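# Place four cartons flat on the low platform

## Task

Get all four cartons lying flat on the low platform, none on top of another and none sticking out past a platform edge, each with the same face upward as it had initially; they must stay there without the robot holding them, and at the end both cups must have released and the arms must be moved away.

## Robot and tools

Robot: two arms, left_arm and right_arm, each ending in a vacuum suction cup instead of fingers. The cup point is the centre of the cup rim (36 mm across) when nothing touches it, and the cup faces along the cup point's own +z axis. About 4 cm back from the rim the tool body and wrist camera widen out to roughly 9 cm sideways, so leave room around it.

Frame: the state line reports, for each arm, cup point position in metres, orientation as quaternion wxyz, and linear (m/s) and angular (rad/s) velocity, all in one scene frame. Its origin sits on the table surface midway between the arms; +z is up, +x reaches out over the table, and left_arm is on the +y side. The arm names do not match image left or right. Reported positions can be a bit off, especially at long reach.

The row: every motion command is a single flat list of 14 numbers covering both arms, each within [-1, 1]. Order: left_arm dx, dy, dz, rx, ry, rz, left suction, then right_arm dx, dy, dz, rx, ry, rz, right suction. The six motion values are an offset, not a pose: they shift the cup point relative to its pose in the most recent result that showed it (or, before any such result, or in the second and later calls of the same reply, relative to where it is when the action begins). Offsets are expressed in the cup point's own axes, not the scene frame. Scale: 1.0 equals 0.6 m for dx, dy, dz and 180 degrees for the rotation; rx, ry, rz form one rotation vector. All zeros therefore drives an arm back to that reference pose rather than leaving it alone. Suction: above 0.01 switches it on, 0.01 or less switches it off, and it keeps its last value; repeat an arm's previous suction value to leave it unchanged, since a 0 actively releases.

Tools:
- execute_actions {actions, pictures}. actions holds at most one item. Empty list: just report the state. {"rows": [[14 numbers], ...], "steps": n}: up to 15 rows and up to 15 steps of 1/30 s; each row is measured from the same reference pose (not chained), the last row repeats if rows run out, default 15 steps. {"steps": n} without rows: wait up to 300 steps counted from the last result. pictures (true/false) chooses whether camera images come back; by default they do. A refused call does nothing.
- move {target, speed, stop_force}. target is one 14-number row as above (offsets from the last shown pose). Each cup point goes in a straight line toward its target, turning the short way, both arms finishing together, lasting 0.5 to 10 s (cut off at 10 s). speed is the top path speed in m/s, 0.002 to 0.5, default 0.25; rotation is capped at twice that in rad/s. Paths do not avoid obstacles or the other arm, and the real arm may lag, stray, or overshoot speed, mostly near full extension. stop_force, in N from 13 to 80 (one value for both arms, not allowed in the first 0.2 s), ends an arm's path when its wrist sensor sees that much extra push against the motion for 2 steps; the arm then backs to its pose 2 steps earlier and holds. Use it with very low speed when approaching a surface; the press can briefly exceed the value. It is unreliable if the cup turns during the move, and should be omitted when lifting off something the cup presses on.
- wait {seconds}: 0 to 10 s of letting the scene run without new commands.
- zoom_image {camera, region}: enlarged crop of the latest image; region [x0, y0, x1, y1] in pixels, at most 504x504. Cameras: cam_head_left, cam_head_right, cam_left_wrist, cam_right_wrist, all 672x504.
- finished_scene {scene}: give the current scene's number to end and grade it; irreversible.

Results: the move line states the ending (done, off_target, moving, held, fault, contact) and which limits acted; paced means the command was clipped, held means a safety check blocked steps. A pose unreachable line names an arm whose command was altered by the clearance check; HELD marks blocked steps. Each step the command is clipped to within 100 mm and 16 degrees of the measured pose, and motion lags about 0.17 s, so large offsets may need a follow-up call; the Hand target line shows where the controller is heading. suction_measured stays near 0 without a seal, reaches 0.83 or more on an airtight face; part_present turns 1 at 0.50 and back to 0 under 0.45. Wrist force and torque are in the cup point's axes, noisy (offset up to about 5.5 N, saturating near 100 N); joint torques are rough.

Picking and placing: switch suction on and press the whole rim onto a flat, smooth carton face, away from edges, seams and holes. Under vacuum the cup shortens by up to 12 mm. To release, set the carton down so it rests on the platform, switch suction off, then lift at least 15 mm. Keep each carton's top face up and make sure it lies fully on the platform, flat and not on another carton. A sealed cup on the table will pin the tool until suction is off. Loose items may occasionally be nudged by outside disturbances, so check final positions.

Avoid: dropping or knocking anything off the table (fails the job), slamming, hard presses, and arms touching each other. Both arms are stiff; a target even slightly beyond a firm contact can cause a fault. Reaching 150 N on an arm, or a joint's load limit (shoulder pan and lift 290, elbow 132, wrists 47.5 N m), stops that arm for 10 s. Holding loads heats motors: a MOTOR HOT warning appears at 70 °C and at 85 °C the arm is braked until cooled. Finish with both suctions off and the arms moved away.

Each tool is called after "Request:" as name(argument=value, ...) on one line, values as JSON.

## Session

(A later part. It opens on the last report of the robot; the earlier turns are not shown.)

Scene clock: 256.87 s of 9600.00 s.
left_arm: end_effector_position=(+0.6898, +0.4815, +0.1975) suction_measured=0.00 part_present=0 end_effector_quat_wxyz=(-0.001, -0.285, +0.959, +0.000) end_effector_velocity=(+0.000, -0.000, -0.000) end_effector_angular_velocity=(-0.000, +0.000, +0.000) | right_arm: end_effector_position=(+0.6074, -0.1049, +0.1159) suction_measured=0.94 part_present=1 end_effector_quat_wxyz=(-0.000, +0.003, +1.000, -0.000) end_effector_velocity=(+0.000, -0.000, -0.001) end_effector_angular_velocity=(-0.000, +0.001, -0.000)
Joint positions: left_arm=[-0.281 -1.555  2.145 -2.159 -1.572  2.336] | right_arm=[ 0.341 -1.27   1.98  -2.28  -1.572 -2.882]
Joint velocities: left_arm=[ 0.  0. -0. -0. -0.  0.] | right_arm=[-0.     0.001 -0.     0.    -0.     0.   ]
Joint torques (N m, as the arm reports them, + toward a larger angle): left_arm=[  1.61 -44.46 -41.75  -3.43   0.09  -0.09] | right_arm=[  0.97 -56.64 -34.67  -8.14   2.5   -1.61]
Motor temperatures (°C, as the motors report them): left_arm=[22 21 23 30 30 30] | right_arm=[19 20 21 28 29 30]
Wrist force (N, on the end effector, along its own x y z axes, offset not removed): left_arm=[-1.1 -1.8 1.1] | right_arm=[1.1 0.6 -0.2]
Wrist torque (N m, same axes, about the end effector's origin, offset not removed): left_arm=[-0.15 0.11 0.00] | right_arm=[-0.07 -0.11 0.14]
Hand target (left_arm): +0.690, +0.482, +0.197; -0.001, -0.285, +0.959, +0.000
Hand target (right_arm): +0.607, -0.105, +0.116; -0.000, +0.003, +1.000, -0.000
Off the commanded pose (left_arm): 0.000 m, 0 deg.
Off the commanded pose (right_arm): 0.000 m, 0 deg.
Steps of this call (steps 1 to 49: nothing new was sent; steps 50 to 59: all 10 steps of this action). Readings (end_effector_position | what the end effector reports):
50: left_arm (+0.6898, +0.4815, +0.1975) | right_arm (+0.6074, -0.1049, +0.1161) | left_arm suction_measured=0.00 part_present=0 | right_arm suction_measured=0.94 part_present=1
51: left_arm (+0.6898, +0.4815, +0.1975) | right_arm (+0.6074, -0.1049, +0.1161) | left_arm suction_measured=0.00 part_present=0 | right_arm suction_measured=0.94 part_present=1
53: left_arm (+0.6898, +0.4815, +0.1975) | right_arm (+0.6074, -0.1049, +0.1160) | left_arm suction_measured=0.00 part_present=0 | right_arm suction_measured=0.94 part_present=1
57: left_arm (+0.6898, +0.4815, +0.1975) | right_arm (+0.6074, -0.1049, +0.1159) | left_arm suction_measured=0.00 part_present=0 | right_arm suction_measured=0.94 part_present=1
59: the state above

Request:
execute_actions(actions=[{"rows": [[0,0,0,0,0,0,0,0,0,0.001,0,0,0,1],[0,0,0,0,0,0,0,0,0,0.001,0,0,0,1],[0,0,0,0,0,0,0,0,0,0.001,0,0,0,1],[0,0,0,0,0,0,0,0,0,0.001,0,0,0,1],[0,0,0,0,0,0,0,0,0,0.001,0,0,0,1],[0,0,0,0,0,0,0,0,0,0.001,0,0,0,1],[0,0,0,0,0,0,0,0,0,0.001,0,0,0,0]],"steps":15}], pictures=false)

Request:
execute_actions(actions=[{"rows": [[0,0,0,0,0,0,0,0,0,-0.004,0,0,0,0],[0,0,0,0,0,0,0,0,0,-0.008,0,0,0,0],[0,0,0,0,0,0,0,0,0,-0.012,0,0,0,0],[0,0,0,0,0,0,0,0,0,-0.017,0,0,0,0],[0,0,0,0,0,0,0,0,0,-0.022,0,0,0,0],[0,0,0,0,0,0,0,0,0,-0.027,0,0,0,0],[0,0,0,0,0,0,0,0,0,-0.032,0,0,0,0],[0,0,0,0,0,0,0,0,0,-0.037,0,0,0,0],[0,0,0,0,0,0,0,0,0,-0.042,0,0,0,0],[0,0,0,0,0,0,0,0,0,-0.047,0,0,0,0],[0,0,0,0,0,0,0,0,0,-0.053,0,0,0,0],[0,0,0,0,0,0,0,0,0,-0.06,0,0,0,0]],"steps":15}], pictures=false)

Request:
move(target=[0,0,0,0,0,0,0,-0.08,-0.18,-0.3,0,0,0,0], speed=0.25)

Scene clock: 265.50 s of 9600.00 s.
left_arm: end_effector_position=(+0.6898, +0.4815, +0.1975) suction_measured=0.00 part_present=0 end_effector_quat_wxyz=(-0.001, -0.285, +0.959, +0.000) end_effector_velocity=(+0.000, +0.000, -0.000) end_effector_angular_velocity=(+0.000, +0.000, +0.000) | right_arm: end_effector_position=(+0.6074, -0.1048, +0.1155) suction_measured=0.00 part_present=0 end_effector_quat_wxyz=(-0.000, +0.003, +1.000, -0.000) end_effector_velocity=(-0.000, +0.000, -0.000) end_effector_angular_velocity=(+0.000, +0.000, -0.000)
Joint positions: left_arm=[-0.281 -1.555  2.145 -2.159 -1.572  2.336] | right_arm=[ 0.341 -1.27   1.98  -2.281 -1.572 -2.882]
Joint velocities: left_arm=[ 0.     0.001 -0.     0.     0.    -0.   ] | right_arm=[ 0.     0.     0.    -0.     0.001  0.   ]
Joint torques (N m, as the arm reports them, + toward a larger angle): left_arm=[  1.37 -47.82 -43.75  -3.36   0.28  -0.07] | right_arm=[-12.79 -43.74 -28.72  -6.16   2.76   1.76]
Motor temperatures (°C, as the motors report them): left_arm=[22 21 23 30 30 30] | right_arm=[19 20 21 28 29 30]
Wrist force (N, on the end effector, along its own x y z axes, offset not removed): left_arm=[-4.7 -3.3 0.3] | right_arm=[6.6 2.4 -12.9]
Wrist torque (N m, same axes, about the end effector's origin, offset not removed): left_arm=[-0.37 0.71 -0.01] | right_arm=[0.21 -0.87 0.06]
Hand target (left_arm): +0.690, +0.482, +0.197; -0.001, -0.285, +0.959, +0.000
Hand target (right_arm): +0.607, -0.105, +0.115; -0.000, +0.003, +1.000, -0.000
Off the commanded pose (left_arm): 0.000 m, 0 deg.
Off the commanded pose (right_arm): 0.000 m, 0 deg.
Steps of this call (steps 1 to 90: nothing new was sent; then 5.13 s passed at rest; steps 91 to 105: all 15 steps of this action). Readings (end_effector_position | what the end effector reports):
91: left_arm (+0.6898, +0.4815, +0.1975) | right_arm (+0.6074, -0.1048, +0.1159) | left_arm suction_measured=0.00 part_present=0 | right_arm suction_measured=0.94 part_present=1
92: left_arm (+0.6898, +0.4815, +0.1975) | right_arm (+0.6074, -0.1048, +0.1158) | left_arm suction_measured=0.00 part_present=0 | right_arm suction_measured=0.94 part_present=1
94: left_arm (+0.6898, +0.4815, +0.1975) | right_arm (+0.6074, -0.1048, +0.1156) | left_arm suction_measured=0.00 part_present=0 | right_arm suction_measured=0.94 part_present=1
98: left_arm (+0.6898, +0.4815, +0.1975) | right_arm (+0.6074, -0.1048, +0.1155) | left_arm suction_measured=0.00 part_present=0 | right_arm suction_measured=0.10 part_present=0
105: the state above

Scene clock: 266.00 s of 9600.00 s.
left_arm: end_effector_position=(+0.6898, +0.4815, +0.1975) suction_measured=0.00 part_present=0 end_effector_quat_wxyz=(-0.001, -0.285, +0.959, +0.000) end_effector_velocity=(-0.000, +0.000, +0.000) end_effector_angular_velocity=(+0.000, +0.000, -0.000) | right_arm: end_effector_position=(+0.6075, -0.1048, +0.1438) suction_measured=0.00 part_present=0 end_effector_quat_wxyz=(+0.000, +0.003, +1.000, -0.000) end_effector_velocity=(+0.000, -0.000, +0.058) end_effector_angular_velocity=(+0.000, +0.000, -0.000)
Joint positions: left_arm=[-0.281 -1.555  2.145 -2.159 -1.572  2.336] | right_arm=[ 0.341 -1.302  1.96  -2.23  -1.572 -2.882]
Joint velocities: left_arm=[-0. -0.  0.  0.  0.  0.] | right_arm=[-0.    -0.062 -0.043  0.106  0.     0.   ]
Joint torques (N m, as the arm reports them, + toward a larger angle): left_arm=[  0.38 -46.54 -42.07  -3.64   0.15  -0.53] | right_arm=[ -3.88 -66.45 -45.74  -1.43   2.89   2.87]
Motor temperatures (°C, as the motors report them): left_arm=[22 21 23 30 30 30] | right_arm=[19 20 21 28 29 30]
Wrist force (N, on the end effector, along its own x y z axes, offset not removed): left_arm=[0.8 -3.7 1.4] | right_arm=[3.2 -2.7 0.5]
Wrist torque (N m, same axes, about the end effector's origin, offset not removed): left_arm=[-0.49 -0.22 0.01] | right_arm=[-0.61 -0.49 0.11]
Hand target (left_arm): +0.690, +0.482, +0.197; -0.001, -0.285, +0.959, +0.000
Hand target (right_arm): +0.607, -0.105, +0.151; -0.000, +0.003, +1.000, -0.000
Off the commanded pose (left_arm): 0.000 m, 0 deg.
Off the commanded pose (right_arm): 0.008 m, 0 deg.
Steps of this call (steps 1 to 15: all 15 steps of this action). Readings (end_effector_position | what the end effector reports):
1: left_arm (+0.6898, +0.4815, +0.1975) | right_arm (+0.6074, -0.1048, +0.1155) | left_arm suction_measured=0.00 part_present=0 | right_arm suction_measured=0.00 part_present=0
2: left_arm (+0.6898, +0.4815, +0.1975) | right_arm (+0.6074, -0.1048, +0.1157) | left_arm suction_measured=0.00 part_present=0 | right_arm suction_measured=0.00 part_present=0
4: left_arm (+0.6898, +0.4815, +0.1975) | right_arm (+0.6074, -0.1049, +0.1175) | left_arm suction_measured=0.00 part_present=0 | right_arm suction_measured=0.00 part_present=0
8: left_arm (+0.6898, +0.4815, +0.1975) | right_arm (+0.6073, -0.1049, +0.1252) | left_arm suction_measured=0.00 part_present=0 | right_arm suction_measured=0.00 part_present=0
15: the state above

Scene clock: 267.93 s of 9600.00 s.
left_arm: end_effector_position=(+0.6898, +0.4815, +0.1975) suction_measured=0.00 part_present=0 end_effector_quat_wxyz=(-0.001, -0.285, +0.959, +0.000) end_effector_velocity=(+0.000, +0.000, +0.000) end_effector_angular_velocity=(+0.000, -0.000, -0.001) | right_arm: end_effector_position=(+0.6545, -0.2129, +0.3306) suction_measured=0.00 part_present=0 end_effector_quat_wxyz=(-0.000, +0.003, +1.000, -0.000) end_effector_velocity=(+0.001, -0.001, +0.002) end_effector_angular_velocity=(+0.001, +0.001, -0.000)
Joint positions: left_arm=[-0.281 -1.555  2.145 -2.159 -1.572  2.336] | right_arm=[ 0.184 -1.451  1.773 -1.892 -1.571 -3.038]
Joint velocities: left_arm=[-0.    -0.    -0.    -0.     0.     0.001] | right_arm=[-0.002  0.    -0.004  0.005  0.001 -0.002]
Joint torques (N m, as the arm reports them, + toward a larger angle): left_arm=[  1.22 -45.15 -41.22  -3.51  -0.04  -0.35] | right_arm=[-16.31 -65.83 -54.52  -1.53   3.3   -2.42]
Motor temperatures (°C, as the motors report them): left_arm=[22 21 23 30 30 30] | right_arm=[19 20 21 28 29 30]
Wrist force (N, on the end effector, along its own x y z axes, offset not removed): left_arm=[-3.0 0.7 1.1] | right_arm=[0.8 0.7 0.8]
Wrist torque (N m, same axes, about the end effector's origin, offset not removed): left_arm=[0.16 0.51 -0.08] | right_arm=[-0.02 -0.06 0.14]
Hand target (left_arm): +0.690, +0.482, +0.197; -0.001, -0.285, +0.959, +0.000
Hand target (right_arm): +0.655, -0.213, +0.331; -0.000, +0.003, +1.000, -0.000
Off the commanded pose (left_arm): 0.000 m, 0 deg.
Off the commanded pose (right_arm): 0.001 m, 0 deg.
move: done

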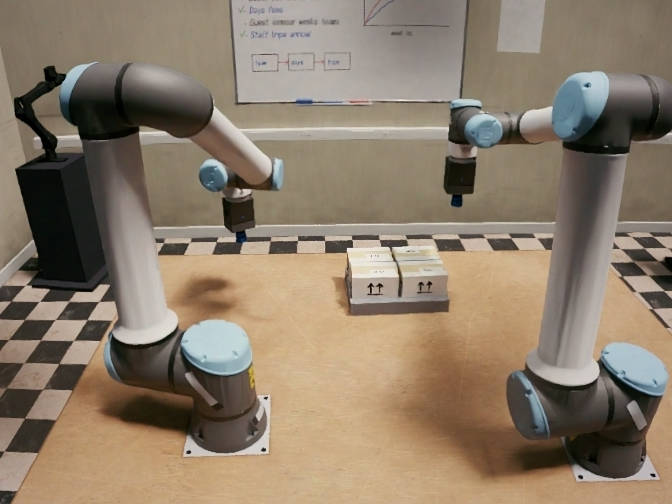

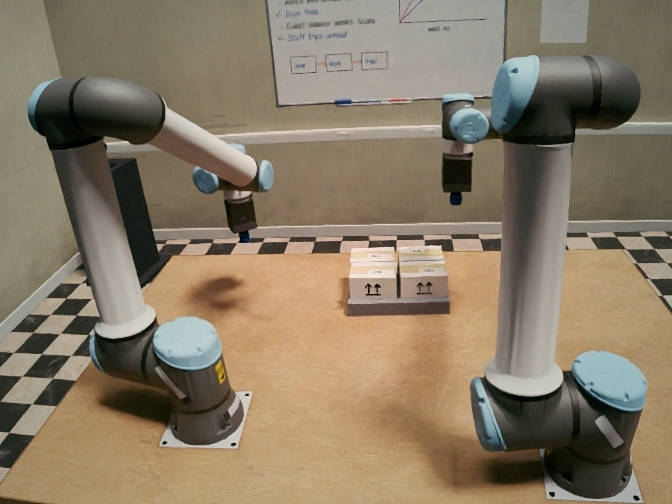

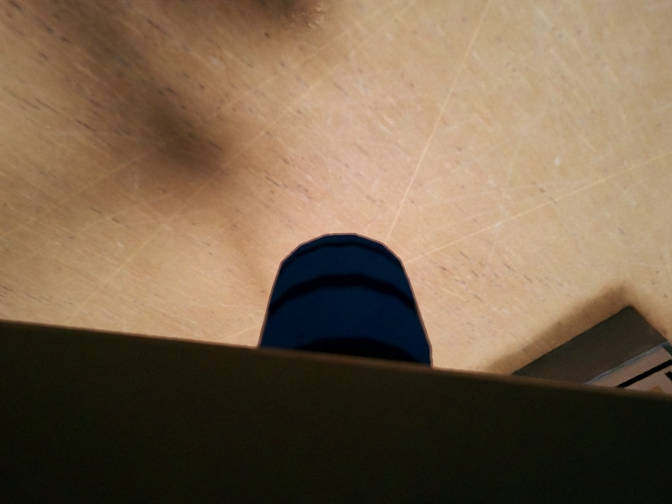

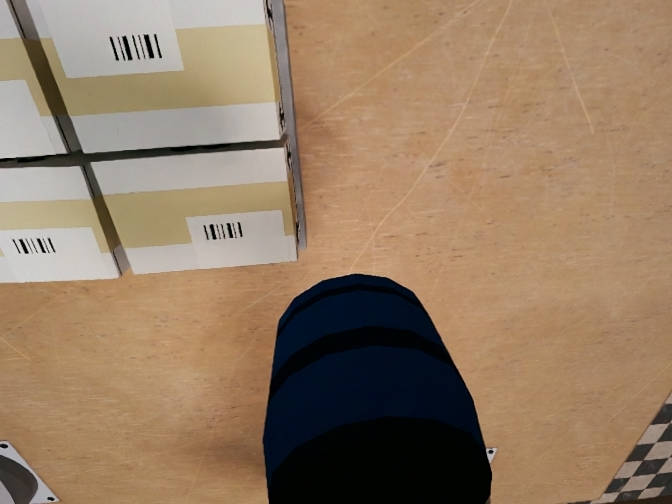

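Request:
zoom_image(camera="cam_right_wrist", region=[180, 0, 340, 280])

Request:
zoom_image(camera="cam_head_left", region=[335, 235, 465, 325])

Request:
zoom_image(camera="cam_head_right", region=[335, 235, 465, 325])

Region (180, 0, 340, 280) of cam_right_wrist's 672x504 image, scaled by 1.800, with more detail than that image has; it fills the left 288 columns of this view, and the rest is white.

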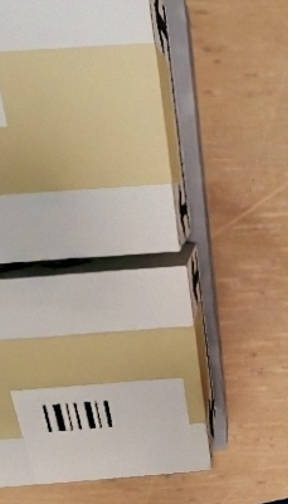

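Region (335, 235, 465, 325) of cam_head_left's 672x504 image, scaled by 3.877, with more detail than that image has; it fills the top 349 rows of this view, and the rest is white.

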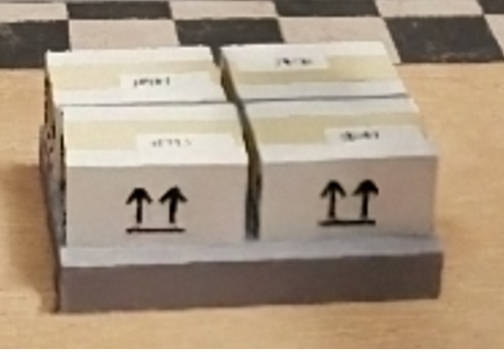

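Region (335, 235, 465, 325) of cam_head_right's 672x504 image, scaled by 3.877, with more detail than that image has; it fills the top 349 rows of this view, and the rest is white.

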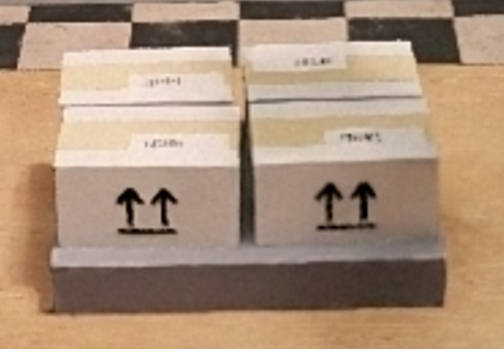

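Request:
finished_scene(scene=2)

The scene is finished: the task was done.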